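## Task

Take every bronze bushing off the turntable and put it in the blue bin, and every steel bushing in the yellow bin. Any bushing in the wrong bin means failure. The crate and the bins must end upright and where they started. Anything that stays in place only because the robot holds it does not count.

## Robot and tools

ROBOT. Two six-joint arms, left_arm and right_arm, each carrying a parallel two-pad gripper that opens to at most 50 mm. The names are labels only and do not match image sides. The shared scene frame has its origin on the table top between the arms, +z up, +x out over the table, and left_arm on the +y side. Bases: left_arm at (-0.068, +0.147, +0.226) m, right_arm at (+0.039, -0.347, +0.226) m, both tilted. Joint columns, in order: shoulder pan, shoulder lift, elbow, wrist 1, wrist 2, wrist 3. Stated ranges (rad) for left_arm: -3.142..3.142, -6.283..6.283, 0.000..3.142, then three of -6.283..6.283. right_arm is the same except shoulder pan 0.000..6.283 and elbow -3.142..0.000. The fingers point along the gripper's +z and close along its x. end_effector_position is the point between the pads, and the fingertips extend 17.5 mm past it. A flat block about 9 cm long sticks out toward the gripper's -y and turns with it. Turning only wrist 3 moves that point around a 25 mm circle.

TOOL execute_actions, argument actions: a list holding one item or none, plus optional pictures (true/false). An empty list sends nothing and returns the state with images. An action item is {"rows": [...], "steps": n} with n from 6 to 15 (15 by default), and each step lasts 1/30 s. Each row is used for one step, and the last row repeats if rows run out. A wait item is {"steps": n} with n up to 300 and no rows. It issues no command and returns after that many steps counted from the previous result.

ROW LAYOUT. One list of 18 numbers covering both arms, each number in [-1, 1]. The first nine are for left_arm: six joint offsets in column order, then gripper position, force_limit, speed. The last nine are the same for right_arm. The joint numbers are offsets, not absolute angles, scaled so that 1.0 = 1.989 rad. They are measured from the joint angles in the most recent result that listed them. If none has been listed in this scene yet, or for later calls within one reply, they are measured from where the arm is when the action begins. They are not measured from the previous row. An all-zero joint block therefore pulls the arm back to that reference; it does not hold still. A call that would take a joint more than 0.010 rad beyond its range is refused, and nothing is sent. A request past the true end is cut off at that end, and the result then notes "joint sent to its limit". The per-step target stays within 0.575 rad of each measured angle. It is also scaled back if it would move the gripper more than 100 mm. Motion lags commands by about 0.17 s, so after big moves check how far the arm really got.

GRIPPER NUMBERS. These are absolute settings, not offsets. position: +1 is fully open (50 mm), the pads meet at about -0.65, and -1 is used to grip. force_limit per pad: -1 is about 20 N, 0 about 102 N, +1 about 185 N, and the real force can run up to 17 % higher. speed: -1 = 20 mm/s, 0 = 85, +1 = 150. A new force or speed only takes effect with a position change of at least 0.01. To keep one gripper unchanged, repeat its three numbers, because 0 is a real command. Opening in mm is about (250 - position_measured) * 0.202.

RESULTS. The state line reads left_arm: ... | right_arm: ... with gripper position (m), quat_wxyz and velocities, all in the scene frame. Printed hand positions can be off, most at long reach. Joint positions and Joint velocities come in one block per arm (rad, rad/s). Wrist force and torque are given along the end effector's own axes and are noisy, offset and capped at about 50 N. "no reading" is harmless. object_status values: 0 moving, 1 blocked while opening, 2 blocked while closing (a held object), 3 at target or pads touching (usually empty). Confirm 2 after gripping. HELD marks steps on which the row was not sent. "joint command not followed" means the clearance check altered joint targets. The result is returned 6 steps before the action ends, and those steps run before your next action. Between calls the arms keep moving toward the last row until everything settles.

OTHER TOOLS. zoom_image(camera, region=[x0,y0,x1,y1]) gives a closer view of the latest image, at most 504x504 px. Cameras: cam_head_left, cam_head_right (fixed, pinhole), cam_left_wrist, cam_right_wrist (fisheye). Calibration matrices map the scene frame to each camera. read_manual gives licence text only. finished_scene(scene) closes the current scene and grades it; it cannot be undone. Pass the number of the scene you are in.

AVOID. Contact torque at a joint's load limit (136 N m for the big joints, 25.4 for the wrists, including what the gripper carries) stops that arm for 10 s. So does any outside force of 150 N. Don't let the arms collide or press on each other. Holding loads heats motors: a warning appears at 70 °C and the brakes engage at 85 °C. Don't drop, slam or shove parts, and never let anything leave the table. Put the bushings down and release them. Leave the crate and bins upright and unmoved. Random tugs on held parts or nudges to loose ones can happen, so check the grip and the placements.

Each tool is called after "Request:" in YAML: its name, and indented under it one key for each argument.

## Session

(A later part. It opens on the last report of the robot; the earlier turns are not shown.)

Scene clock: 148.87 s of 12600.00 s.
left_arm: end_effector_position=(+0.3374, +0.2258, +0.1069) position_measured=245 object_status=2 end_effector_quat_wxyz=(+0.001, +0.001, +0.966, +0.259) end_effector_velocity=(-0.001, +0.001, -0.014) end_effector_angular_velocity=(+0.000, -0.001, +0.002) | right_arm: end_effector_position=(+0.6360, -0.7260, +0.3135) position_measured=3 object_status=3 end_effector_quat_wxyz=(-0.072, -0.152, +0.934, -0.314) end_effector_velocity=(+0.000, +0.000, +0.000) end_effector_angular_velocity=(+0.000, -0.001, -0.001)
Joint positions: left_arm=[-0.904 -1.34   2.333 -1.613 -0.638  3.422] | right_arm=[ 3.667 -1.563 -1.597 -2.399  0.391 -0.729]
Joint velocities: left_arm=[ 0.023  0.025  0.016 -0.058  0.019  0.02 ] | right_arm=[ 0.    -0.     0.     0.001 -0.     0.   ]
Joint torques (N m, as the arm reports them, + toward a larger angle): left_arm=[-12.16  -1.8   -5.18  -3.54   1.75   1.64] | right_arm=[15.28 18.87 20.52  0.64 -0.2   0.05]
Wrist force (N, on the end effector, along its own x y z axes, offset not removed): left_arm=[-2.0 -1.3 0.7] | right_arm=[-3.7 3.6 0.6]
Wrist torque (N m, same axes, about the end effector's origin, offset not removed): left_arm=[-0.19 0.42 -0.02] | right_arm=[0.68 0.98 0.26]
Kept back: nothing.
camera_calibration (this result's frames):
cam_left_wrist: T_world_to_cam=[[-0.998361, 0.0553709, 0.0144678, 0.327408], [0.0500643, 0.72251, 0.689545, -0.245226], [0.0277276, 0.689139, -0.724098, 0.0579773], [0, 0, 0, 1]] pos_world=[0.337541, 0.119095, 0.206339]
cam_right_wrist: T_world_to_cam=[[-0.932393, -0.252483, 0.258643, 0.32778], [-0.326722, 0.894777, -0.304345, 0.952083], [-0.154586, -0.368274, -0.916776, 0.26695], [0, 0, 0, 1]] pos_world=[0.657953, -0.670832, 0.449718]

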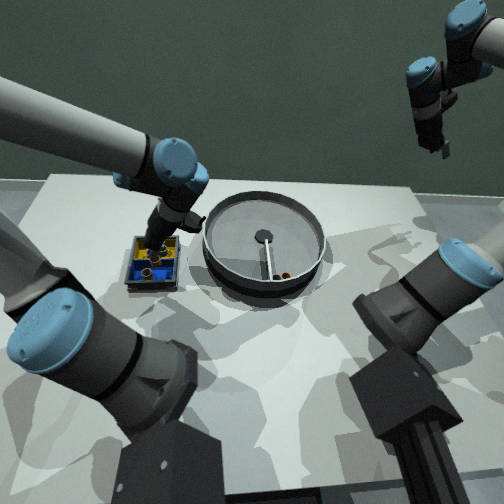

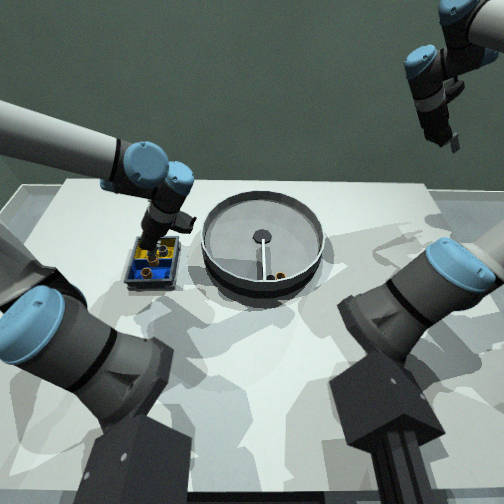

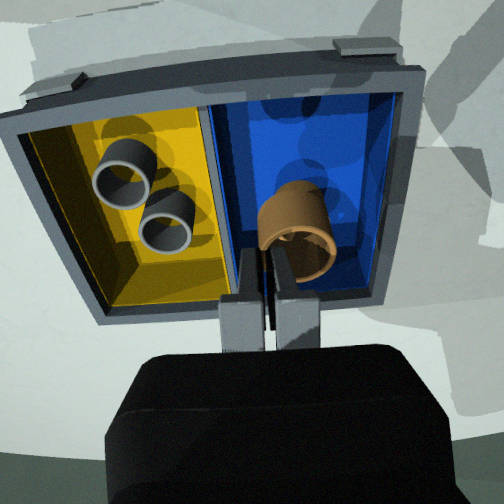

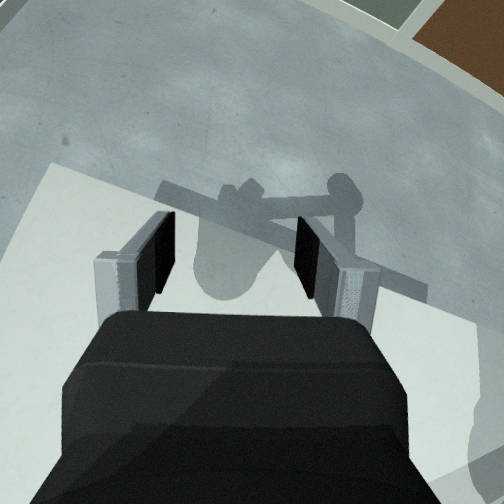

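Request:
zoom_image:
  camera: "cam_left_wrist"
  region: [180, 60, 440, 320]

Request:
zoom_image:
  camera: "cam_head_left"
  region: [110, 220, 200, 300]

Region (180, 60, 440, 320) of cam_left_wrist's 504x504 image, scaled by 1.938, with more detail than that image has.

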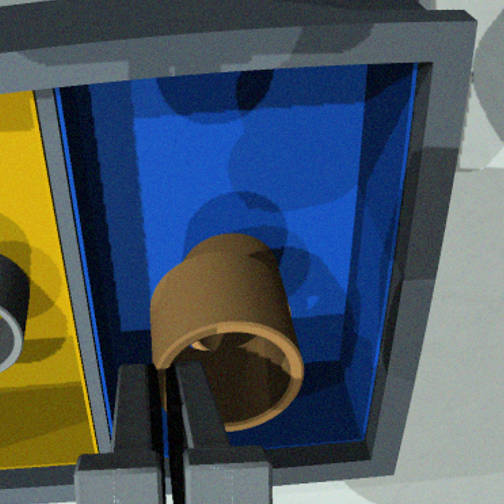

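Region (110, 220, 200, 300) of cam_head_left's 504x504 image, scaled by 5.600, with more detail than that image has.

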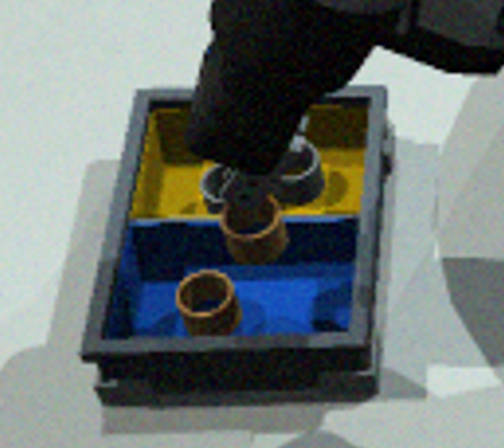

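Request:
execute_actions:
  actions:
    - {"rows": [[0.0023,0.0032,0.001,-0.0063,0.0018,0.0025,-1,-0.4,-0.5,0,0,0,0,0,0,1,0,0],[0.007,0.0096,0.0029,-0.0188,0.0055,0.0075,-1,-0.4,-0.5,0,0,0,0,0,0,1,0,0],[0.0135,0.0185,0.0056,-0.0363,0.0106,0.0146,-1,-0.4,-0.5,0,0,0,0,0,0,1,0,0],[0.0209,0.0287,0.0086,-0.0563,0.0164,0.0226,-1,-0.4,-0.5,0,0,0,0,0,0,1,0,0],[0.0279,0.0383,0.0115,-0.0751,0.0218,0.0302,-1,-0.4,-0.5,0,0,0,0,0,0,1,0,0],[0.034,0.0466,0.014,-0.0913,0.0266,0.0367,-1,-0.4,-0.5,0,0,0,0,0,0,1,0,0],[0.0386,0.053,0.0159,-0.1038,0.0302,0.0417,-1,-0.4,-0.5,0,0,0,0,0,0,1,0,0],[0.0419,0.0574,0.0173,-0.1126,0.0328,0.0453,-1,-0.4,-0.5,0,0,0,0,0,0,1,0,0],[0.0442,0.0606,0.0182,-0.1188,0.0346,0.0478,-1,-0.4,-0.5,0,0,0,0,0,0,1,0,0],[0.0456,0.0625,0.0188,-0.1226,0.0357,0.0493,-1,-0.4,-0.5,0,0,0,0,0,0,1,0,0],[0.0465,0.0638,0.0192,-0.1251,0.0364,0.0503,-1,-0.4,-0.5,0,0,0,0,0,0,1,0,0]],"steps":15}

Request:
execute_actions:
  actions:
    - {"steps":10}

Scene clock: 151.17 s of 12600.00 s.
left_arm: end_effector_position=(+0.3377, +0.2254, +0.0789) position_measured=245 object_status=2 end_effector_quat_wxyz=(-0.000, +0.002, +0.966, +0.259) end_effector_velocity=(+0.001, -0.002, -0.157) end_effector_angular_velocity=(-0.006, -0.003, +0.010) | right_arm: end_effector_position=(+0.6360, -0.7260, +0.3135) position_measured=3 object_status=3 end_effector_quat_wxyz=(-0.072, -0.152, +0.934, -0.314) end_effector_velocity=(-0.000, -0.000, -0.000) end_effector_angular_velocity=(-0.001, +0.001, +0.001)
Joint positions: left_arm=[-0.857 -1.277  2.353 -1.734 -0.601  3.473] | right_arm=[ 3.667 -1.563 -1.597 -2.399  0.391 -0.729]
Joint velocities: left_arm=[ 0.263  0.365  0.108 -0.717  0.204  0.281] | right_arm=[-0.001 -0.    -0.001 -0.001 -0.    -0.   ]
Joint torques (N m, as the arm reports them, + toward a larger angle): left_arm=[-9.84 -2.71 -2.76 -4.87  2.66  2.12] | right_arm=[14.95 18.97 20.12  0.71 -0.28 -0.05]
Wrist force (N, on the end effector, along its own x y z axes, offset not removed): left_arm=[-1.5 -1.7 1.5] | right_arm=[-1.4 1.8 2.6]
Wrist torque (N m, same axes, about the end effector's origin, offset not removed): left_arm=[-0.22 0.33 -0.01] | right_arm=[0.24 0.46 0.14]
Steps of this call (steps 1 to 30: the robot went on to your last target; steps 31 to 60: nothing new was sent; steps 61 to 69: the first 9 steps of this action). Readings (joint positions | what the end effector reports):
61: left_arm=[-0.901 -1.337 2.335 -1.621 -0.636 3.425] | right_arm=[3.667 -1.563 -1.597 -2.399 0.391 -0.729] | left_arm position_measured=245 object_status=2 | right_arm position_measured=3 object_status=3
62: left_arm=[-0.900 -1.337 2.335 -1.621 -0.636 3.425] | right_arm=[3.667 -1.563 -1.597 -2.399 0.391 -0.729] | left_arm position_measured=245 object_status=2 | right_arm position_measured=3 object_status=3
64: left_arm=[-0.896 -1.331 2.337 -1.632 -0.632 3.430] | right_arm=[3.667 -1.563 -1.597 -2.399 0.391 -0.729] | left_arm position_measured=245 object_status=2 | right_arm position_measured=3 object_status=3
68: left_arm=[-0.866 -1.289 2.349 -1.709 -0.608 3.463] | right_arm=[3.667 -1.563 -1.597 -2.399 0.391 -0.729] | left_arm position_measured=245 object_status=2 | right_arm position_measured=3 object_status=3
69: the state above

Scene clock: 151.50 s of 12600.00 s.
left_arm: end_effector_position=(+0.3376, +0.2257, +0.0543) position_measured=245 object_status=2 end_effector_quat_wxyz=(+0.000, +0.000, +0.966, +0.259) end_effector_velocity=(-0.001, +0.001, -0.017) end_effector_angular_velocity=(+0.001, -0.001, +0.003) | right_arm: end_effector_position=(+0.6360, -0.7260, +0.3135) position_measured=3 object_status=3 end_effector_quat_wxyz=(-0.072, -0.152, +0.934, -0.314) end_effector_velocity=(-0.000, +0.000, -0.000) end_effector_angular_velocity=(-0.000, +0.001, -0.000)
Joint positions: left_arm=[-0.815 -1.219  2.37  -1.851 -0.569  3.518] | right_arm=[ 3.667 -1.563 -1.597 -2.399  0.391 -0.729]
Joint velocities: left_arm=[ 0.03   0.041  0.012 -0.082  0.023  0.032] | right_arm=[-0.    -0.001 -0.     0.     0.001 -0.   ]
Joint torques (N m, as the arm reports them, + toward a larger angle): left_arm=[-15.44  -4.29  -0.41  -3.42   2.13   1.45] | right_arm=[14.69 18.56 19.89  0.7  -0.22 -0.01]
Wrist force (N, on the end effector, along its own x y z axes, offset not removed): left_arm=[-1.8 -2.1 1.1] | right_arm=[0.7 -2.1 4.0]
Wrist torque (N m, same axes, about the end effector's origin, offset not removed): left_arm=[-0.29 0.46 -0.06] | right_arm=[-0.43 0.02 0.16]
Kept back: nothing.
Steps of this call (steps 1 to 6: the last 6 steps of your previous action; steps 7 to 10: the robot went on to your last target). Readings (joint positions | what the end effector reports):
1: left_arm=[-0.848 -1.265 2.356 -1.758 -0.595 3.482] | right_arm=[3.667 -1.563 -1.597 -2.399 0.391 -0.729] | left_arm position_measured=245 object_status=2 | right_arm position_measured=3 object_status=3
2: left_arm=[-0.841 -1.255 2.359 -1.779 -0.589 3.490] | right_arm=[3.667 -1.563 -1.597 -2.399 0.391 -0.729] | left_arm position_measured=245 object_status=2 | right_arm position_measured=3 object_status=3
4: left_arm=[-0.829 -1.239 2.364 -1.811 -0.580 3.503] | right_arm=[3.667 -1.563 -1.597 -2.399 0.391 -0.729] | left_arm position_measured=245 object_status=2 | right_arm position_measured=3 object_status=3
8: left_arm=[-0.818 -1.222 2.369 -1.844 -0.571 3.515] | right_arm=[3.667 -1.563 -1.597 -2.399 0.391 -0.729] | left_arm position_measured=245 object_status=2 | right_arm position_measured=3 object_status=3
10: the state above

Request:
execute_actions:
  actions:
    - {"rows": [[0.0028,0.0043,0.001,-0.0082,0.0024,0.0031,-1,-0.4,-0.5,0,0,0,0,0,0,1,0,0],[0.0034,0.0052,0.0013,-0.01,0.003,0.0038,-1,-0.4,-0.5,0,0,0,0,0,0,1,0,0]],"steps":14}

Scene clock: 152.07 s of 12600.00 s.
left_arm: end_effector_position=(+0.3376, +0.2258, +0.0507) position_measured=245 object_status=2 end_effector_quat_wxyz=(+0.001, +0.000, +0.966, +0.259) end_effector_velocity=(+0.001, -0.000, -0.003) end_effector_angular_velocity=(-0.000, -0.002, +0.001) | right_arm: end_effector_position=(+0.6360, -0.7260, +0.3135) position_measured=3 object_status=3 end_effector_quat_wxyz=(-0.072, -0.152, +0.934, -0.314) end_effector_velocity=(+0.000, +0.000, +0.000) end_effector_angular_velocity=(+0.000, -0.001, -0.000)
Joint positions: left_arm=[-0.809 -1.21   2.372 -1.869 -0.563  3.525] | right_arm=[ 3.667 -1.563 -1.597 -2.399  0.391 -0.729]
Joint velocities: left_arm=[ 0.006  0.009  0.    -0.017  0.006  0.007] | right_arm=[0. 0. 0. 0. 0. 0.]
Joint torques (N m, as the arm reports them, + toward a larger angle): left_arm=[-13.72  -4.66  -0.37  -3.69   2.03   1.28] | right_arm=[15.24 19.15 19.26  0.75 -0.32  0.25]
Wrist force (N, on the end effector, along its own x y z axes, offset not removed): left_arm=[-0.9 -1.4 0.3] | right_arm=[-3.0 1.4 -6.7]
Wrist torque (N m, same axes, about the end effector's origin, offset not removed): left_arm=[-0.25 0.29 0.02] | right_arm=[0.06 0.71 0.19]
Steps of this call (steps 1 to 9: the robot went on to your last target; steps 10 to 17: the first 8 steps of this action). Readings (joint positions | what the end effector reports):
10: left_arm=[-0.811 -1.214 2.371 -1.861 -0.566 3.522] | right_arm=[3.667 -1.563 -1.597 -2.399 0.391 -0.729] | left_arm position_measured=245 object_status=2 | right_arm position_measured=3 object_status=3
11: left_arm=[-0.811 -1.213 2.371 -1.862 -0.566 3.522] | right_arm=[3.667 -1.563 -1.597 -2.399 0.391 -0.729] | left_arm position_measured=245 object_status=2 | right_arm position_measured=3 object_status=3
13: left_arm=[-0.810 -1.212 2.371 -1.865 -0.565 3.524] | right_arm=[3.667 -1.563 -1.597 -2.399 0.391 -0.729] | left_arm position_measured=245 object_status=2 | right_arm position_measured=3 object_status=3
17: the state above

No contact yet at z≈.050. Release now.

Request:
execute_actions:
  actions:
    - {"rows": [[0.0006,0.001,0.0003,-0.0012,0.0003,0.0005,-0.25,-0.4,-0.3,0,0,0,0,0,0,1,0,0]],"steps":15}

Scene clock: 152.57 s of 12600.00 s.
left_arm: end_effector_position=(+0.3373, +0.2259, +0.0500) position_measured=189 object_status=0 end_effector_quat_wxyz=(+0.001, +0.000, +0.966, +0.259) end_effector_velocity=(+0.000, +0.000, -0.000) end_effector_angular_velocity=(+0.000, +0.001, +0.000) | right_arm: end_effector_position=(+0.6360, -0.7260, +0.3135) position_measured=3 object_status=3 end_effector_quat_wxyz=(-0.072, -0.152, +0.934, -0.314) end_effector_velocity=(-0.000, -0.001, -0.000) end_effector_angular_velocity=(-0.000, -0.000, -0.002)
Joint positions: left_arm=[-0.808 -1.208  2.372 -1.871 -0.563  3.526] | right_arm=[ 3.667 -1.563 -1.597 -2.399  0.391 -0.729]
Joint velocities: left_arm=[ 0.001  0.001 -0.001 -0.    -0.     0.   ] | right_arm=[-0.001 -0.     0.     0.001 -0.     0.   ]
Joint torques (N m, as the arm reports them, + toward a larger angle): left_arm=[-13.2   -4.47  -0.95  -3.38   1.53   1.43] | right_arm=[14.59 18.8  19.86  0.6  -0.09  0.09]
Wrist force (N, on the end effector, along its own x y z axes, offset not removed): left_arm=[-2.1 -0.9 0.8] | right_arm=[0.7 -1.5 1.5]
Wrist torque (N m, same axes, about the end effector's origin, offset not removed): left_arm=[-0.15 0.42 -0.04] | right_arm=[-0.44 0.13 0.04]
Steps of this call (steps 1 to 6: the last 6 steps of your previous action; steps 7 to 15: the first 9 steps of this action). Readings (joint positions | what the end effector reports):
7: left_arm=[-0.808 -1.209 2.372 -1.871 -0.563 3.526] | right_arm=[3.667 -1.563 -1.597 -2.399 0.391 -0.729] | left_arm position_measured=242 object_status=0 | right_arm position_measured=3 object_status=3
8: left_arm=[-0.808 -1.209 2.372 -1.871 -0.563 3.526] | right_arm=[3.667 -1.563 -1.597 -2.399 0.391 -0.729] | left_arm position_measured=232 object_status=0 | right_arm position_measured=3 object_status=3
10: left_arm=[-0.808 -1.208 2.372 -1.871 -0.563 3.526] | right_arm=[3.667 -1.563 -1.597 -2.399 0.391 -0.729] | left_arm position_measured=210 object_status=0 | right_arm position_measured=3 object_status=3
14: left_arm=[-0.808 -1.208 2.372 -1.871 -0.563 3.526] | right_arm=[3.667 -1.563 -1.597 -2.399 0.391 -0.729] | left_arm position_measured=189 object_status=0 | right_arm position_measured=3 object_status=3
15: the state above

Request:
execute_actions:
  actions:
    - {"rows": [[-0.002,-0.0028,-0.0008,0.0055,-0.0016,-0.0022,-0.25,-0.4,-0.3,0,0,0,0,0,0,1,0,0],[-0.0058,-0.0083,-0.0022,0.0158,-0.0046,-0.0064,-0.25,-0.4,-0.3,0,0,0,0,0,0,1,0,0],[-0.011,-0.0157,-0.0043,0.03,-0.0087,-0.0121,-0.25,-0.4,-0.3,0,0,0,0,0,0,1,0,0],[-0.0172,-0.0245,-0.0067,0.0468,-0.0136,-0.0189,-0.25,-0.4,-0.3,0,0,0,0,0,0,1,0,0],[-0.0242,-0.0342,-0.0095,0.0656,-0.0191,-0.0266,-0.25,-0.4,-0.3,0,0,0,0,0,0,1,0,0],[-0.0316,-0.0444,-0.0125,0.0855,-0.0249,-0.0347,-0.25,-0.4,-0.3,0,0,0,0,0,0,1,0,0],[-0.039,-0.0547,-0.0156,0.1055,-0.0307,-0.0428,-0.25,-0.4,-0.3,0,0,0,0,0,0,1,0,0],[-0.0465,-0.0649,-0.0188,0.1256,-0.0366,-0.0509,-0.25,-0.4,-0.3,0,0,0,0,0,0,1,0,0],[-0.054,-0.0737,-0.024,0.1445,-0.043,-0.0578,-0.25,-0.4,-0.3,0,0,0,0,0,0,1,0,0],[-0.0615,-0.082,-0.029,0.163,-0.049,-0.0645,-0.25,-0.4,-0.3,0,0,0,0,0,0,1,0,0],[-0.0685,-0.0895,-0.034,0.18,-0.055,-0.0705,-0.25,-0.4,-0.3,0,0,0,0,0,0,1,0,0],[-0.075,-0.0965,-0.0385,0.196,-0.0603,-0.076,-0.25,-0.4,-0.3,0,0,0,0,0,0,1,0,0],[-0.08,-0.102,-0.042,0.2085,-0.0645,-0.0805,-0.25,-0.4,-0.3,0,0,0,0,0,0,1,0,0],[-0.084,-0.106,-0.0445,0.218,-0.0677,-0.084,-0.25,-0.4,-0.3,0,0,0,0,0,0,1,0,0],[-0.086,-0.108,-0.046,0.223,-0.0693,-0.086,-0.25,-0.4,-0.3,0,0,0,0,0,0,1,0,0]],"steps":15}
  pictures: true

Scene clock: 153.73 s of 12600.00 s.
left_arm: end_effector_position=(+0.3392, +0.2236, +0.0759) position_measured=189 object_status=3 end_effector_quat_wxyz=(+0.002, -0.002, +0.967, +0.257) end_effector_velocity=(+0.009, -0.009, +0.197) end_effector_angular_velocity=(-0.025, -0.023, +0.021) | right_arm: end_effector_position=(+0.6360, -0.7260, +0.3135) position_measured=3 object_status=3 end_effector_quat_wxyz=(-0.072, -0.152, +0.934, -0.314) end_effector_velocity=(-0.000, +0.000, +0.000) end_effector_angular_velocity=(+0.001, -0.001, -0.001)
Joint positions: left_arm=[-0.852 -1.269  2.355 -1.758 -0.598  3.477] | right_arm=[ 3.667 -1.563 -1.597 -2.399  0.391 -0.729]
Joint velocities: left_arm=[-0.331 -0.456 -0.14   0.852 -0.259 -0.357] | right_arm=[0.001 0.    0.001 0.    0.001 0.001]
Joint torques (N m, as the arm reports them, + toward a larger angle): left_arm=[-33.65 -34.02 -30.55   3.29  -2.84  -2.23] | right_arm=[14.81 19.12 20.15  0.77 -0.29  0.12]
Wrist force (N, on the end effector, along its own x y z axes, offset not removed): left_arm=[-1.1 -2.4 1.1] | right_arm=[2.0 0.4 -4.8]
Wrist torque (N m, same axes, about the end effector's origin, offset not removed): left_arm=[-0.42 0.31 -0.06] | right_arm=[0.02 -0.27 -0.11]
Steps of this call (steps 1 to 6: the last 6 steps of your previous action; steps 7 to 15: the robot went on to your last target; steps 16 to 26: nothing new was sent; steps 27 to 35: the first 9 steps of this action). Readings (joint positions | what the end effector reports):
27: left_arm=[-0.808 -1.208 2.373 -1.871 -0.563 3.526] | right_arm=[3.667 -1.563 -1.597 -2.399 0.391 -0.729] | left_arm position_measured=189 object_status=3 | right_arm position_measured=3 object_status=3
28: left_arm=[-0.808 -1.208 2.373 -1.871 -0.563 3.526] | right_arm=[3.667 -1.563 -1.597 -2.399 0.391 -0.729] | left_arm position_measured=189 object_status=3 | right_arm position_measured=3 object_status=3
30: left_arm=[-0.813 -1.214 2.371 -1.859 -0.567 3.521] | right_arm=[3.667 -1.563 -1.597 -2.399 0.391 -0.729] | left_arm position_measured=189 object_status=3 | right_arm position_measured=3 object_status=3
34: left_arm=[-0.841 -1.254 2.359 -1.786 -0.590 3.489] | right_arm=[3.667 -1.563 -1.597 -2.399 0.391 -0.729] | left_arm position_measured=189 object_status=3 | right_arm position_measured=3 object_status=3
35: the state above
camera_calibration (this result's frames):
cam_left_wrist: T_world_to_cam=[[-0.998646, 0.0508496, 0.0110195, 0.331086], [0.0445484, 0.726234, 0.686003, -0.221026], [0.0268802, 0.685565, -0.727515, 0.0383172], [0, 0, 0, 1]] pos_world=[0.339454, 0.117412, 0.175852]
cam_right_wrist: T_world_to_cam=[[-0.932392, -0.252484, 0.258643, 0.32778], [-0.326722, 0.894777, -0.304345, 0.952083], [-0.154586, -0.368274, -0.916776, 0.26695], [0, 0, 0, 1]] pos_world=[0.657953, -0.670832, 0.449718]

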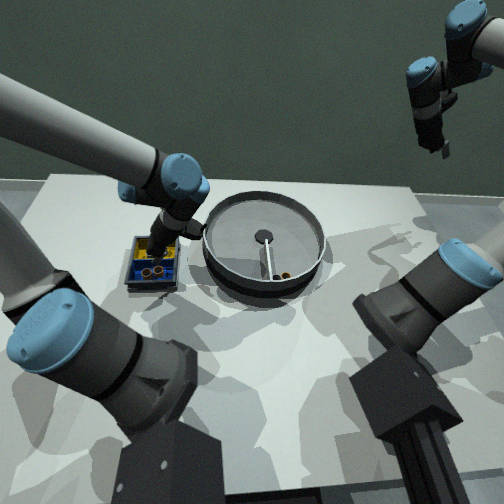

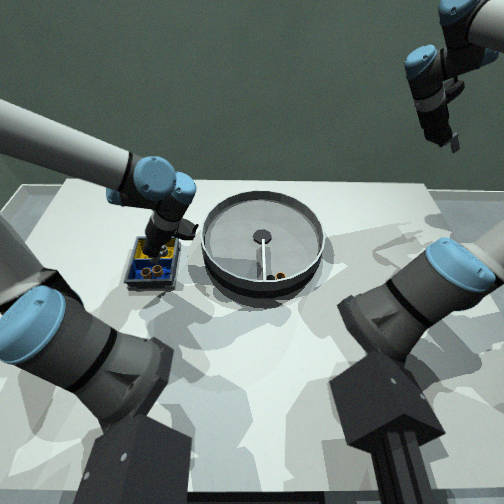

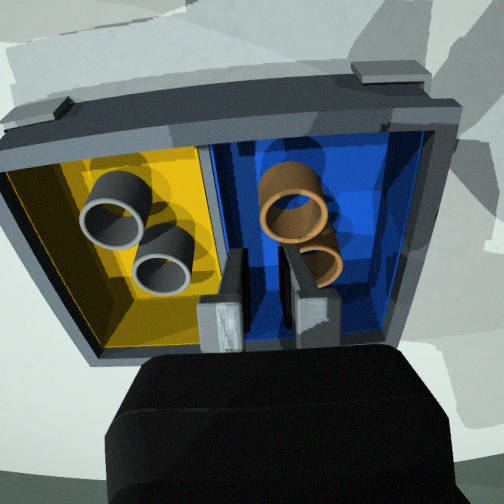

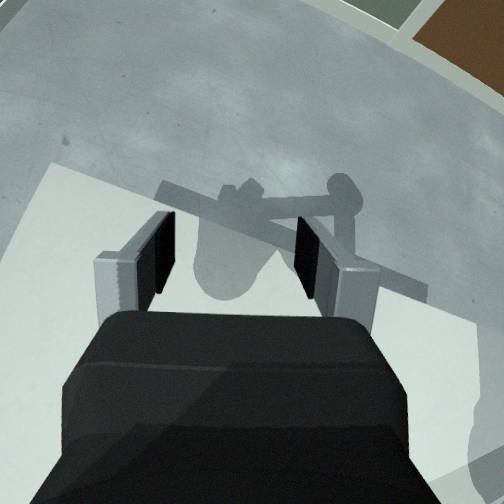

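Request:
execute_actions:
  actions:
    - {"rows": [[-0.0665,-0.0723,-0.0406,0.1657,-0.0541,-0.0629,-0.188,-0.5,0.3,0,0,0,0,0,0,1,0,0],[-0.074,-0.0577,-0.0504,0.1639,-0.0608,-0.0675,-0.188,-0.5,0.3,0,0,0,0,0,0,1,0,0],[-0.0856,-0.0353,-0.0654,0.161,-0.071,-0.0745,-0.188,-0.5,0.3,0,0,0,0,0,0,1,0,0],[-0.1005,-0.0064,-0.0847,0.1573,-0.0842,-0.0836,-0.188,-0.5,0.3,0,0,0,0,0,0,1,0,0],[-0.118,0.0275,-0.1075,0.153,-0.0998,-0.0943,-0.188,-0.5,0.3,0,0,0,0,0,0,1,0,0],[-0.1373,0.0651,-0.1326,0.1482,-0.1169,-0.1061,-0.188,-0.5,0.3,0,0,0,0,0,0,1,0,0],[-0.1578,0.1047,-0.1592,0.1431,-0.1351,-0.1185,-0.188,-0.5,0.3,0,0,0,0,0,0,1,0,0],[-0.1786,0.1452,-0.1863,0.1379,-0.1536,-0.1313,-0.188,-0.5,0.3,0,0,0,0,0,0,1,0,0],[-0.1991,0.1848,-0.2128,0.1328,-0.1717,-0.1437,-0.188,-0.5,0.3,0,0,0,0,0,0,1,0,0],[-0.2184,0.2224,-0.2379,0.128,-0.1888,-0.1555,-0.188,-0.5,0.3,0,0,0,0,0,0,1,0,0],[-0.2359,0.2563,-0.2607,0.1237,-0.2044,-0.1662,-0.188,-0.5,0.3,0,0,0,0,0,0,1,0,0],[-0.2508,0.2852,-0.28,0.12,-0.2176,-0.1753,-0.188,-0.5,0.3,0,0,0,0,0,0,1,0,0],[-0.2624,0.3076,-0.295,0.1171,-0.2278,-0.1823,-0.188,-0.5,0.3,0,0,0,0,0,0,1,0,0],[-0.2699,0.3223,-0.3048,0.1153,-0.2345,-0.1868,-0.188,-0.5,0.3,0,0,0,0,0,0,1,0,0],[-0.2725,0.3273,-0.3082,0.1146,-0.2368,-0.1885,-0.188,-0.5,0.3,0,0,0,0,0,0,1,0,0]],"steps":15}

Request:
execute_actions:
  actions:
    - {"steps":32}
  pictures: true

Request:
zoom_image:
  camera: "cam_left_wrist"
  region: [200, 60, 400, 300]

Scene clock: 155.80 s of 12600.00 s.
left_arm: end_effector_position=(+0.3525, +0.1520, +0.1679) position_measured=180 object_status=3 end_effector_quat_wxyz=(+0.001, -0.001, +0.968, +0.251) end_effector_velocity=(+0.044, -0.467, +0.068) end_effector_angular_velocity=(-0.048, +0.015, -0.019) | right_arm: end_effector_position=(+0.6360, -0.7260, +0.3135) position_measured=3 object_status=3 end_effector_quat_wxyz=(-0.072, -0.152, +0.934, -0.314) end_effector_velocity=(+0.000, -0.000, +0.000) end_effector_angular_velocity=(-0.000, -0.001, -0.000)
Joint positions: left_arm=[-1.062 -1.271  2.175 -1.449 -0.775  3.304] | right_arm=[ 3.667 -1.563 -1.597 -2.399  0.391 -0.729]
Joint velocities: left_arm=[-0.509  0.989 -0.661 -0.125 -0.447 -0.306] | right_arm=[-0.     0.     0.001 -0.001 -0.     0.001]
Joint torques (N m, as the arm reports them, + toward a larger angle): left_arm=[-36.29   6.98 -32.53  -3.67  -3.7   -2.02] | right_arm=[15.34 19.29 20.11  0.78 -0.25  0.05]
Wrist force (N, on the end effector, along its own x y z axes, offset not removed): left_arm=[-2.3 -0.2 0.1] | right_arm=[-1.6 -2.0 -0.6]
Wrist torque (N m, same axes, about the end effector's origin, offset not removed): left_arm=[-0.10 0.45 -0.07] | right_arm=[-0.22 0.26 0.40]
Steps of this call (steps 1 to 6: the last 6 steps of your previous action; steps 7 to 45: the robot went on to your last target; steps 46 to 53: nothing new was sent; steps 54 to 62: the first 9 steps of this action). Readings (joint positions | what the end effector reports):
54: left_arm=[-0.979 -1.423 2.281 -1.428 -0.701 3.355] | right_arm=[3.667 -1.563 -1.597 -2.399 0.391 -0.729] | left_arm position_measured=187 object_status=0 | right_arm position_measured=3 object_status=3
55: left_arm=[-0.979 -1.422 2.280 -1.428 -0.701 3.355] | right_arm=[3.667 -1.563 -1.597 -2.399 0.391 -0.729] | left_arm position_measured=180 object_status=0 | right_arm position_measured=3 object_status=3
57: left_arm=[-0.987 -1.408 2.270 -1.429 -0.708 3.350] | right_arm=[3.667 -1.563 -1.597 -2.399 0.391 -0.729] | left_arm position_measured=180 object_status=0 | right_arm position_measured=3 object_status=3
61: left_arm=[-1.044 -1.305 2.198 -1.445 -0.759 3.315] | right_arm=[3.667 -1.563 -1.597 -2.399 0.391 -0.729] | left_arm position_measured=180 object_status=3 | right_arm position_measured=3 object_status=3
62: the state above

Scene clock: 156.87 s of 12600.00 s.
left_arm: end_effector_position=(+0.2782, -0.1539, +0.1657) position_measured=180 object_status=3 end_effector_quat_wxyz=(+0.001, -0.000, +0.966, +0.258) end_effector_velocity=(-0.005, -0.006, -0.003) end_effector_angular_velocity=(+0.004, +0.001, -0.001) | right_arm: end_effector_position=(+0.6360, -0.7260, +0.3135) position_measured=3 object_status=3 end_effector_quat_wxyz=(-0.072, -0.152, +0.934, -0.314) end_effector_velocity=(-0.000, +0.000, -0.000) end_effector_angular_velocity=(-0.000, +0.001, +0.001)
Joint positions: left_arm=[-1.393 -0.621  1.743 -1.53  -1.068  3.103] | right_arm=[ 3.667 -1.563 -1.597 -2.399  0.391 -0.729]
Joint velocities: left_arm=[-0.008  0.018 -0.009 -0.002 -0.008 -0.005] | right_arm=[ 0.     0.    -0.002 -0.     0.     0.   ]
Joint torques (N m, as the arm reports them, + toward a larger angle): left_arm=[-37.88 -22.17 -31.59  -3.39  -2.06  -1.08] | right_arm=[15.19 18.63 20.16  0.62 -0.18 -0.01]
Wrist force (N, on the end effector, along its own x y z axes, offset not removed): left_arm=[-0.6 -1.8 0.5] | right_arm=[0.0 -0.3 -0.4]
Wrist torque (N m, same axes, about the end effector's origin, offset not removed): left_arm=[-0.28 0.17 -0.12] | right_arm=[-0.08 0.22 0.26]
Kept back: nothing.
Steps of this call (steps 1 to 6: the last 6 steps of your previous action; steps 7 to 32: the robot went on to your last target). Readings (joint positions | what the end effector reports):
1: left_arm=[-1.079 -1.238 2.153 -1.453 -0.790 3.294] | right_arm=[3.667 -1.563 -1.597 -2.399 0.391 -0.729] | left_arm position_measured=180 object_status=3 | right_arm position_measured=3 object_status=3
2: left_arm=[-1.096 -1.205 2.131 -1.457 -0.805 3.283] | right_arm=[3.667 -1.563 -1.597 -2.399 0.391 -0.729] | left_arm position_measured=180 object_status=3 | right_arm position_measured=3 object_status=3
4: left_arm=[-1.129 -1.140 2.087 -1.466 -0.835 3.263] | right_arm=[3.667 -1.563 -1.597 -2.399 0.391 -0.729] | left_arm position_measured=180 object_status=3 | right_arm position_measured=3 object_status=3
8: left_arm=[-1.196 -1.012 2.001 -1.482 -0.894 3.222] | right_arm=[3.667 -1.563 -1.597 -2.399 0.391 -0.729] | left_arm position_measured=180 object_status=3 | right_arm position_measured=3 object_status=3
32: the state above
camera_calibration (this result's frames):
cam_left_wrist: T_world_to_cam=[[-0.998497, 0.0533613, 0.0124829, 0.288519], [0.0472735, 0.723464, 0.688742, -0.00741708], [0.0277212, 0.688297, -0.724899, 0.363888], [0, 0, 0, 1]] pos_world=[0.278348, -0.260493, 0.265289]
cam_right_wrist: T_world_to_cam=[[-0.932392, -0.252484, 0.258643, 0.32778], [-0.326722, 0.894777, -0.304346, 0.952083], [-0.154586, -0.368274, -0.916776, 0.26695], [0, 0, 0, 1]] pos_world=[0.657953, -0.670832, 0.449718]

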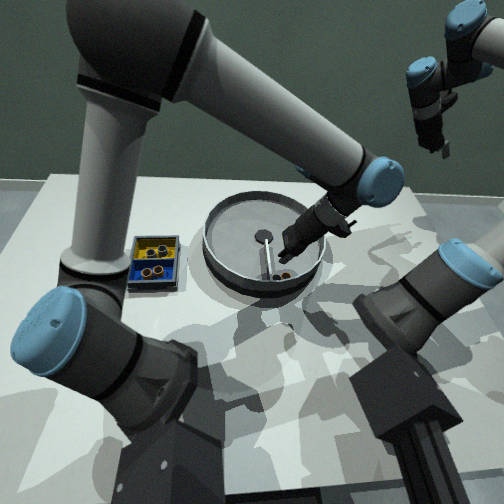

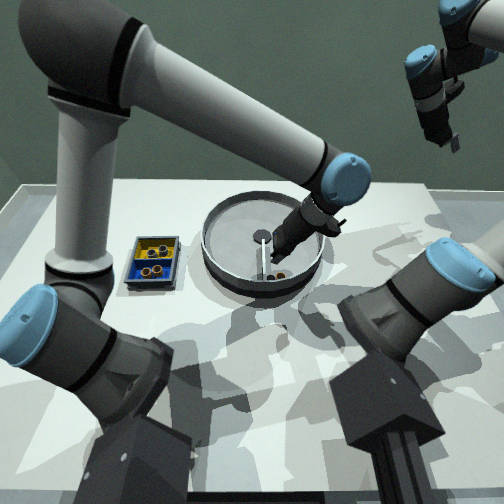

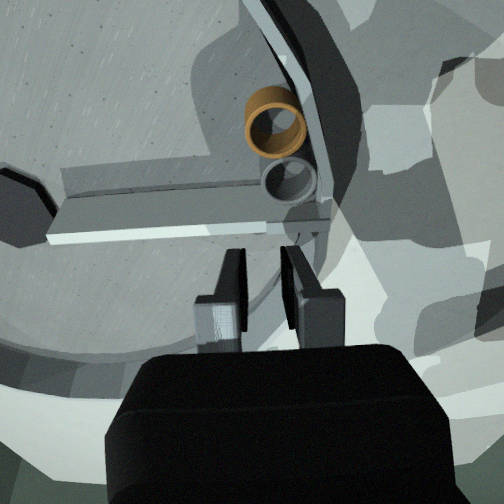

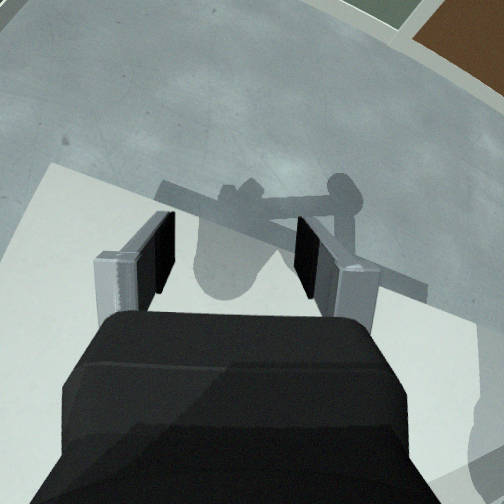

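Region (200, 60, 400, 300) of cam_left_wrist's 504x504 image, scaled by 2.100, with more detail than that image has.

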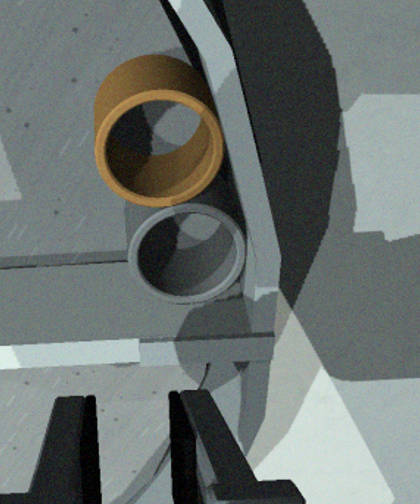

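Request:
execute_actions:
  actions:
    - {"rows": [[0.0012,0.0019,0.0011,-0.0032,0.0011,0.0006,-0.188,-0.5,0.3,0,0,0,0,0,0,1,0,0],[0.0042,0.0066,0.0039,-0.0114,0.0038,0.002,-0.188,-0.5,0.3,0,0,0,0,0,0,1,0,0],[0.0085,0.0133,0.0078,-0.0228,0.0076,0.0041,-0.188,-0.5,0.3,0,0,0,0,0,0,1,0,0],[0.0133,0.0207,0.0122,-0.0357,0.0119,0.0064,-0.188,-0.5,0.3,0,0,0,0,0,0,1,0,0],[0.0178,0.0279,0.0164,-0.048,0.016,0.0086,-0.188,-0.5,0.3,0,0,0,0,0,0,1,0,0],[0.0216,0.0338,0.0198,-0.0582,0.0194,0.0104,-0.188,-0.5,0.3,0,0,0,0,0,0,1,0,0],[0.0241,0.0377,0.0221,-0.0649,0.0216,0.0116,-0.188,-0.5,0.3,0,0,0,0,0,0,1,0,0]],"steps":15}

Request:
execute_actions:
  actions:
    - {"steps":14}
  pictures: true

Request:
zoom_image:
  camera: "cam_left_wrist"
  region: [200, 170, 380, 330]

Scene clock: 158.07 s of 12600.00 s.
left_arm: end_effector_position=(+0.2777, -0.1527, +0.1296) position_measured=180 object_status=3 end_effector_quat_wxyz=(+0.001, +0.000, +0.966, +0.259) end_effector_velocity=(-0.005, +0.008, -0.178) end_effector_angular_velocity=(-0.003, +0.003, +0.003) | right_arm: end_effector_position=(+0.6360, -0.7260, +0.3135) position_measured=3 object_status=3 end_effector_quat_wxyz=(-0.072, -0.152, +0.934, -0.314) end_effector_velocity=(+0.000, -0.000, +0.001) end_effector_angular_velocity=(+0.001, -0.000, -0.000)
Joint positions: left_arm=[-1.364 -0.575  1.77  -1.607 -1.042  3.117] | right_arm=[ 3.667 -1.563 -1.597 -2.399  0.391 -0.729]
Joint velocities: left_arm=[ 0.144  0.223  0.131 -0.392  0.128  0.067] | right_arm=[ 0.     0.     0.002 -0.     0.    -0.001]
Joint torques (N m, as the arm reports them, + toward a larger angle): left_arm=[-24.8  -27.74  -9.73  -3.68   1.97   1.48] | right_arm=[14.91 19.41 20.69  0.53 -0.2  -0.06]
Wrist force (N, on the end effector, along its own x y z axes, offset not removed): left_arm=[-0.6 -2.7 1.8] | right_arm=[-1.8 0.3 -0.4]
Wrist torque (N m, same axes, about the end effector's origin, offset not removed): left_arm=[-0.45 0.21 -0.06] | right_arm=[-0.32 0.50 -0.03]
Steps of this call (steps 1 to 15: the robot went on to your last target; steps 16 to 27: nothing new was sent; steps 28 to 36: the first 9 steps of this action). Readings (joint positions | what the end effector reports):
28: left_arm=[-1.394 -0.618 1.742 -1.531 -1.069 3.103] | right_arm=[3.667 -1.563 -1.597 -2.399 0.391 -0.729] | left_arm position_measured=180 object_status=3 | right_arm position_measured=3 object_status=3
29: left_arm=[-1.394 -0.618 1.742 -1.531 -1.069 3.103] | right_arm=[3.667 -1.563 -1.597 -2.399 0.391 -0.729] | left_arm position_measured=180 object_status=3 | right_arm position_measured=3 object_status=3
31: left_arm=[-1.390 -0.614 1.745 -1.540 -1.065 3.105] | right_arm=[3.667 -1.563 -1.597 -2.399 0.391 -0.729] | left_arm position_measured=180 object_status=3 | right_arm position_measured=3 object_status=3
35: left_arm=[-1.369 -0.583 1.765 -1.592 -1.047 3.115] | right_arm=[3.667 -1.563 -1.597 -2.399 0.391 -0.729] | left_arm position_measured=180 object_status=3 | right_arm position_measured=3 object_status=3
36: the state above

Scene clock: 158.53 s of 12600.00 s.
left_arm: end_effector_position=(+0.2768, -0.1513, +0.1068) position_measured=180 object_status=3 end_effector_quat_wxyz=(+0.001, +0.000, +0.966, +0.259) end_effector_velocity=(-0.001, +0.001, -0.005) end_effector_angular_velocity=(+0.001, +0.000, -0.001) | right_arm: end_effector_position=(+0.6360, -0.7260, +0.3135) position_measured=3 object_status=3 end_effector_quat_wxyz=(-0.072, -0.152, +0.934, -0.314) end_effector_velocity=(-0.000, -0.000, +0.000) end_effector_angular_velocity=(+0.000, -0.000, -0.002)
Joint positions: left_arm=[-1.345 -0.546  1.787 -1.658 -1.026  3.126] | right_arm=[ 3.667 -1.563 -1.597 -2.399  0.391 -0.729]
Joint velocities: left_arm=[ 0.003  0.006  0.005 -0.01   0.003  0.002] | right_arm=[-0.001 -0.     0.001  0.     0.     0.001]
Joint torques (N m, as the arm reports them, + toward a larger angle): left_arm=[-24.83 -23.56  -6.16  -3.3    1.63   1.4 ] | right_arm=[15.21 19.25 20.22  0.64 -0.2   0.09]
Wrist force (N, on the end effector, along its own x y z axes, offset not removed): left_arm=[-1.9 -0.6 1.4] | right_arm=[-3.9 -3.9 1.0]
Wrist torque (N m, same axes, about the end effector's origin, offset not removed): left_arm=[-0.11 0.42 -0.08] | right_arm=[-0.75 0.72 0.09]
Kept back: nothing.
Steps of this call (steps 1 to 6: the last 6 steps of your previous action; steps 7 to 14: the robot went on to your last target). Readings (joint positions | what the end effector reports):
1: left_arm=[-1.360 -0.568 1.773 -1.618 -1.038 3.119] | right_arm=[3.667 -1.563 -1.597 -2.399 0.391 -0.729] | left_arm position_measured=180 object_status=3 | right_arm position_measured=3 object_status=3
2: left_arm=[-1.356 -0.563 1.777 -1.628 -1.035 3.121] | right_arm=[3.667 -1.563 -1.597 -2.399 0.391 -0.729] | left_arm position_measured=180 object_status=3 | right_arm position_measured=3 object_status=3
4: left_arm=[-1.352 -0.556 1.781 -1.641 -1.031 3.123] | right_arm=[3.667 -1.563 -1.597 -2.399 0.391 -0.729] | left_arm position_measured=180 object_status=3 | right_arm position_measured=3 object_status=3
8: left_arm=[-1.347 -0.549 1.785 -1.653 -1.027 3.125] | right_arm=[3.667 -1.563 -1.597 -2.399 0.391 -0.729] | left_arm position_measured=180 object_status=3 | right_arm position_measured=3 object_status=3
14: the state above
camera_calibration (this result's frames):
cam_left_wrist: T_world_to_cam=[[-0.998439, 0.0540655, 0.0139917, 0.287644], [0.0488007, 0.722826, 0.689305, 0.0307742], [0.027154, 0.688912, -0.724337, 0.319627], [0, 0, 0, 1]] pos_world=[0.277015, -0.257991, 0.20628]
cam_right_wrist: T_world_to_cam=[[-0.932392, -0.252484, 0.258643, 0.32778], [-0.326722, 0.894777, -0.304346, 0.952083], [-0.154586, -0.368274, -0.916776, 0.26695], [0, 0, 0, 1]] pos_world=[0.657953, -0.670832, 0.449718]

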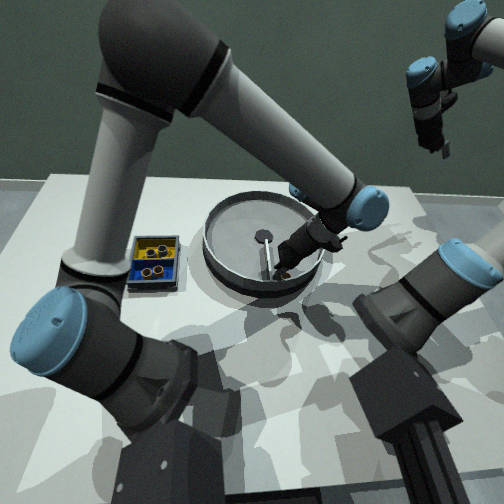

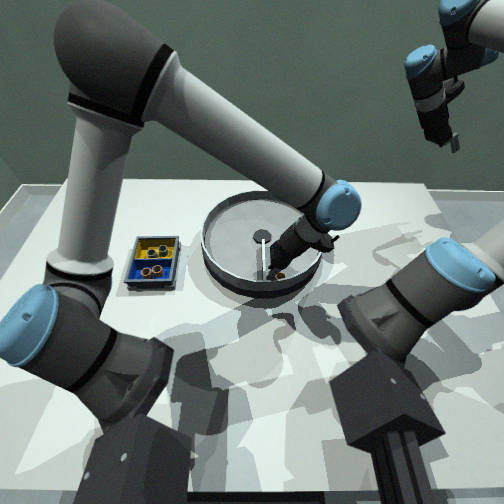

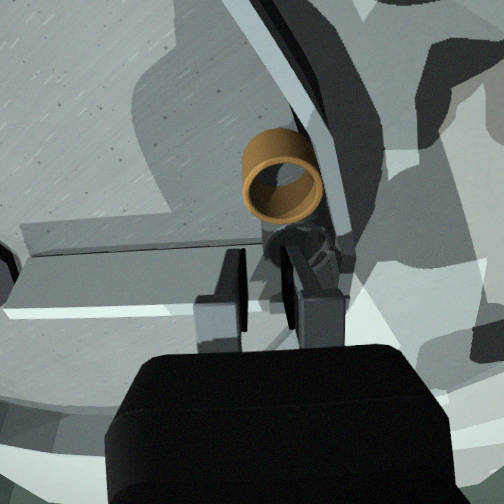

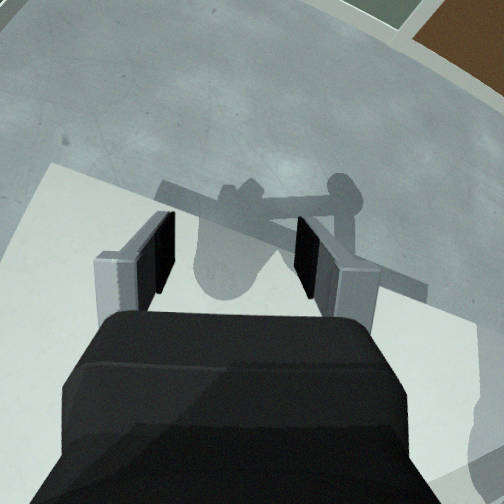

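Region (200, 170, 380, 330) of cam_left_wrist's 504x504 image, scaled by 2.800, with more detail than that image has.

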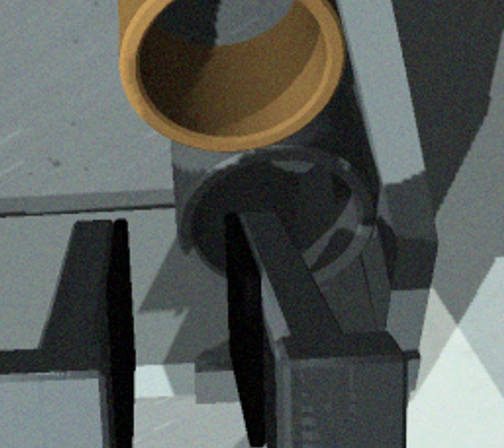

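Request:
execute_actions:
  actions:
    - {"rows": [[-0.0014,-0.0002,0.0017,-0.0012,-0.0013,-0.0007,-0.188,-0.5,0.3,0,0,0,0,0,0,1,0,0],[-0.0028,-0.0003,0.0034,-0.0025,-0.0026,-0.0014,-0.188,-0.5,0.3,0,0,0,0,0,0,1,0,0],[-0.0028,-0.0003,0.0034,-0.0025,-0.0026,-0.0014,-0.188,-0.5,0.3,0,0,0,0,0,0,1,0,0],[-0.0028,-0.0003,0.0034,-0.0025,-0.0026,-0.0014,-0.188,-0.5,0.3,0,0,0,0,0,0,1,0,0],[-0.0023,0.0005,0.0037,-0.0038,-0.0021,-0.0011,-0.188,-0.5,0.3,0,0,0,0,0,0,1,0,0],[-0.0018,0.0012,0.0041,-0.0052,-0.0016,-0.0009,-0.188,-0.5,0.3,0,0,0,0,0,0,1,0,0],[-0.0013,0.002,0.0044,-0.0065,-0.0011,-0.0006,-0.188,-0.5,0.3,0,0,0,0,0,0,1,0,0],[-0.0008,0.0028,0.0047,-0.0078,-0.0006,-0.0003,-0.188,-0.5,0.3,0,0,0,0,0,0,1,0,0],[-0.0003,0.0036,0.0051,-0.0092,-0.0001,0,-0.188,-0.5,0.3,0,0,0,0,0,0,1,0,0],[0.0002,0.0043,0.0054,-0.0105,0.0003,0.0002,-0.188,-0.5,0.3,0,0,0,0,0,0,1,0,0],[0.0007,0.0051,0.0057,-0.0118,0.0008,0.0005,-0.188,-0.5,0.3,0,0,0,0,0,0,1,0,0],[0.0012,0.0059,0.006,-0.0131,0.0013,0.0008,-0.188,-0.5,0.3,0,0,0,0,0,0,1,0,0],[0.0017,0.0066,0.0064,-0.0145,0.0018,0.001,-0.188,-0.5,0.3,0,0,0,0,0,0,1,0,0],[0.0022,0.0074,0.0067,-0.0158,0.0023,0.0013,-0.188,-0.5,0.3,0,0,0,0,0,0,1,0,0]],"steps":15}

Request:
execute_actions:
  actions:
    - {"steps":14}
  pictures: true

Request:
zoom_image:
  camera: "cam_left_wrist"
  region: [200, 170, 380, 330]

Scene clock: 159.97 s of 12600.00 s.
left_arm: end_effector_position=(+0.2739, -0.1512, +0.1052) position_measured=180 object_status=3 end_effector_quat_wxyz=(+0.001, -0.000, +0.966, +0.259) end_effector_velocity=(-0.006, -0.001, -0.019) end_effector_angular_velocity=(-0.005, -0.002, +0.005) | right_arm: end_effector_position=(+0.6360, -0.7260, +0.3135) position_measured=3 object_status=3 end_effector_quat_wxyz=(-0.072, -0.152, +0.934, -0.314) end_effector_velocity=(-0.000, +0.000, -0.000) end_effector_angular_velocity=(-0.000, +0.001, +0.000)
Joint positions: left_arm=[-1.349 -0.545  1.793 -1.666 -1.029  3.124] | right_arm=[ 3.667 -1.563 -1.597 -2.399  0.391 -0.729]
Joint velocities: left_arm=[ 0.007  0.027  0.02  -0.054  0.005  0.001] | right_arm=[ 0.    -0.    -0.    -0.001  0.001  0.   ]
Joint torques (N m, as the arm reports them, + toward a larger angle): left_arm=[-21.68 -21.43  -4.45  -3.49   1.57   1.28] | right_arm=[14.65 18.7  19.9   0.73 -0.16  0.14]
Wrist force (N, on the end effector, along its own x y z axes, offset not removed): left_arm=[-2.2 -1.6 -0.3] | right_arm=[2.0 2.7 2.4]
Wrist torque (N m, same axes, about the end effector's origin, offset not removed): left_arm=[-0.30 0.54 -0.06] | right_arm=[0.69 -0.42 0.00]
Steps of this call (steps 1 to 30: the robot went on to your last target; steps 31 to 34: nothing new was sent; steps 35 to 43: the first 9 steps of this action). Readings (joint positions | what the end effector reports):
35: left_arm=[-1.345 -0.546 1.787 -1.659 -1.025 3.126] | right_arm=[3.667 -1.563 -1.597 -2.399 0.391 -0.729] | left_arm position_measured=180 object_status=3 | right_arm position_measured=3 object_status=3
36: left_arm=[-1.345 -0.546 1.787 -1.659 -1.025 3.126] | right_arm=[3.667 -1.563 -1.597 -2.399 0.391 -0.729] | left_arm position_measured=180 object_status=3 | right_arm position_measured=3 object_status=3
38: left_arm=[-1.347 -0.546 1.789 -1.660 -1.027 3.125] | right_arm=[3.667 -1.563 -1.597 -2.399 0.391 -0.729] | left_arm position_measured=180 object_status=3 | right_arm position_measured=3 object_status=3
42: left_arm=[-1.349 -0.546 1.792 -1.664 -1.029 3.124] | right_arm=[3.667 -1.563 -1.597 -2.399 0.391 -0.729] | left_arm position_measured=180 object_status=3 | right_arm position_measured=3 object_status=3
43: the state above

Scene clock: 160.43 s of 12600.00 s.
left_arm: end_effector_position=(+0.2735, -0.1509, +0.0960) position_measured=180 object_status=3 end_effector_quat_wxyz=(+0.001, -0.000, +0.966, +0.258) end_effector_velocity=(+0.000, -0.000, -0.004) end_effector_angular_velocity=(-0.001, -0.000, +0.000) | right_arm: end_effector_position=(+0.6360, -0.7260, +0.3135) position_measured=3 object_status=3 end_effector_quat_wxyz=(-0.072, -0.152, +0.934, -0.314) end_effector_velocity=(-0.000, +0.001, -0.001) end_effector_angular_velocity=(-0.000, +0.001, +0.002)
Joint positions: left_arm=[-1.341 -0.532  1.8   -1.688 -1.021  3.128] | right_arm=[ 3.667 -1.563 -1.597 -2.399  0.391 -0.729]
Joint velocities: left_arm=[ 0.004  0.006  0.002 -0.01   0.003  0.002] | right_arm=[ 0.    -0.001 -0.001  0.    -0.    -0.001]
Joint torques (N m, as the arm reports them, + toward a larger angle): left_arm=[-24.15 -23.53  -5.01  -3.33   1.35   1.34] | right_arm=[15.43 18.93 20.32  0.69 -0.2   0.01]
Wrist force (N, on the end effector, along its own x y z axes, offset not removed): left_arm=[-0.3 -1.9 0.6] | right_arm=[-1.7 -3.9 -0.3]
Wrist torque (N m, same axes, about the end effector's origin, offset not removed): left_arm=[-0.41 0.15 -0.04] | right_arm=[-0.66 0.36 0.11]
Kept back: nothing.
Steps of this call (steps 1 to 6: the last 6 steps of your previous action; steps 7 to 14: the robot went on to your last target). Readings (joint positions | what the end effector reports):
1: left_arm=[-1.348 -0.544 1.794 -1.668 -1.028 3.125] | right_arm=[3.667 -1.563 -1.597 -2.399 0.391 -0.729] | left_arm position_measured=180 object_status=3 | right_arm position_measured=3 object_status=3
2: left_arm=[-1.348 -0.543 1.794 -1.670 -1.028 3.125] | right_arm=[3.667 -1.563 -1.597 -2.399 0.391 -0.729] | left_arm position_measured=180 object_status=3 | right_arm position_measured=3 object_status=3
4: left_arm=[-1.346 -0.540 1.796 -1.674 -1.026 3.126] | right_arm=[3.667 -1.563 -1.597 -2.399 0.391 -0.729] | left_arm position_measured=180 object_status=3 | right_arm position_measured=3 object_status=3
8: left_arm=[-1.343 -0.535 1.798 -1.683 -1.023 3.128] | right_arm=[3.667 -1.563 -1.597 -2.399 0.391 -0.729] | left_arm position_measured=180 object_status=3 | right_arm position_measured=3 object_status=3
14: the state above
camera_calibration (this result's frames):
cam_left_wrist: T_world_to_cam=[[-0.998467, 0.0537731, 0.0131036, 0.284519], [0.0480279, 0.724141, 0.687978, 0.038649], [0.0275058, 0.687552, -0.725614, 0.311463], [0, 0, 0, 1]] pos_world=[0.273659, -0.257434, 0.195684]
cam_right_wrist: T_world_to_cam=[[-0.932393, -0.252483, 0.258643, 0.32778], [-0.326722, 0.894777, -0.304346, 0.952083], [-0.154586, -0.368274, -0.916776, 0.26695], [0, 0, 0, 1]] pos_world=[0.657953, -0.670832, 0.449718]

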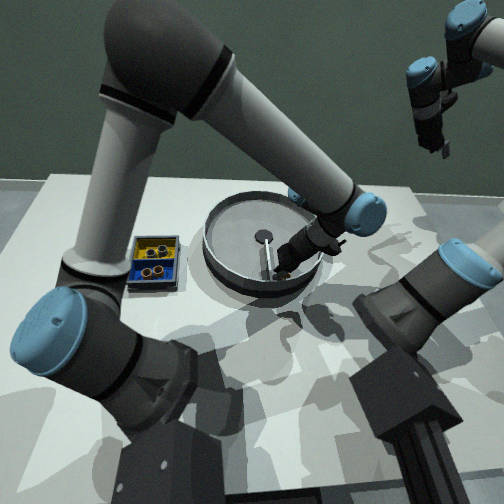

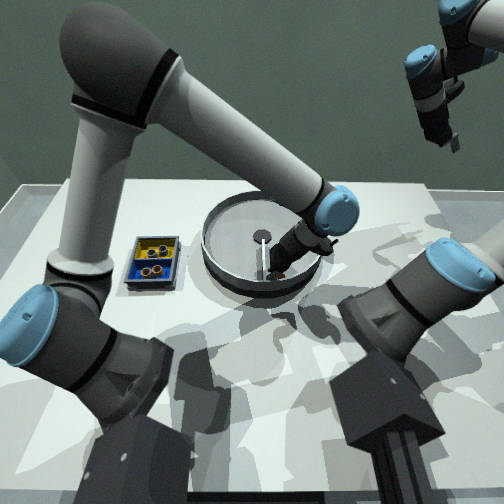

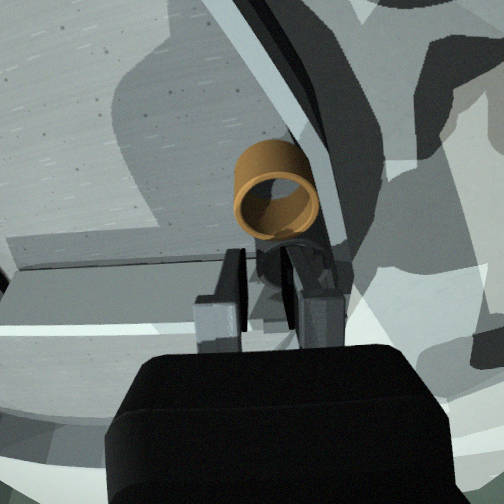

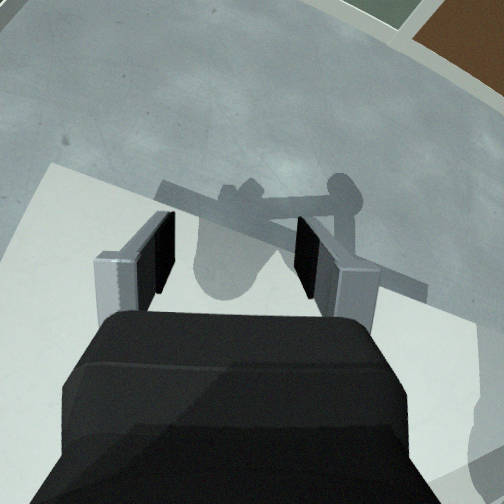

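Region (200, 170, 380, 330) of cam_left_wrist's 504x504 image, scaled by 2.800, with more detail than that image has.

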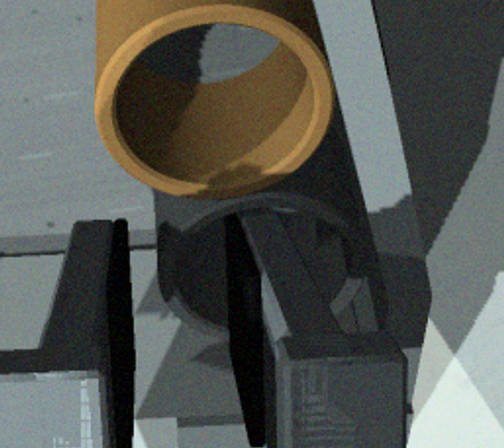

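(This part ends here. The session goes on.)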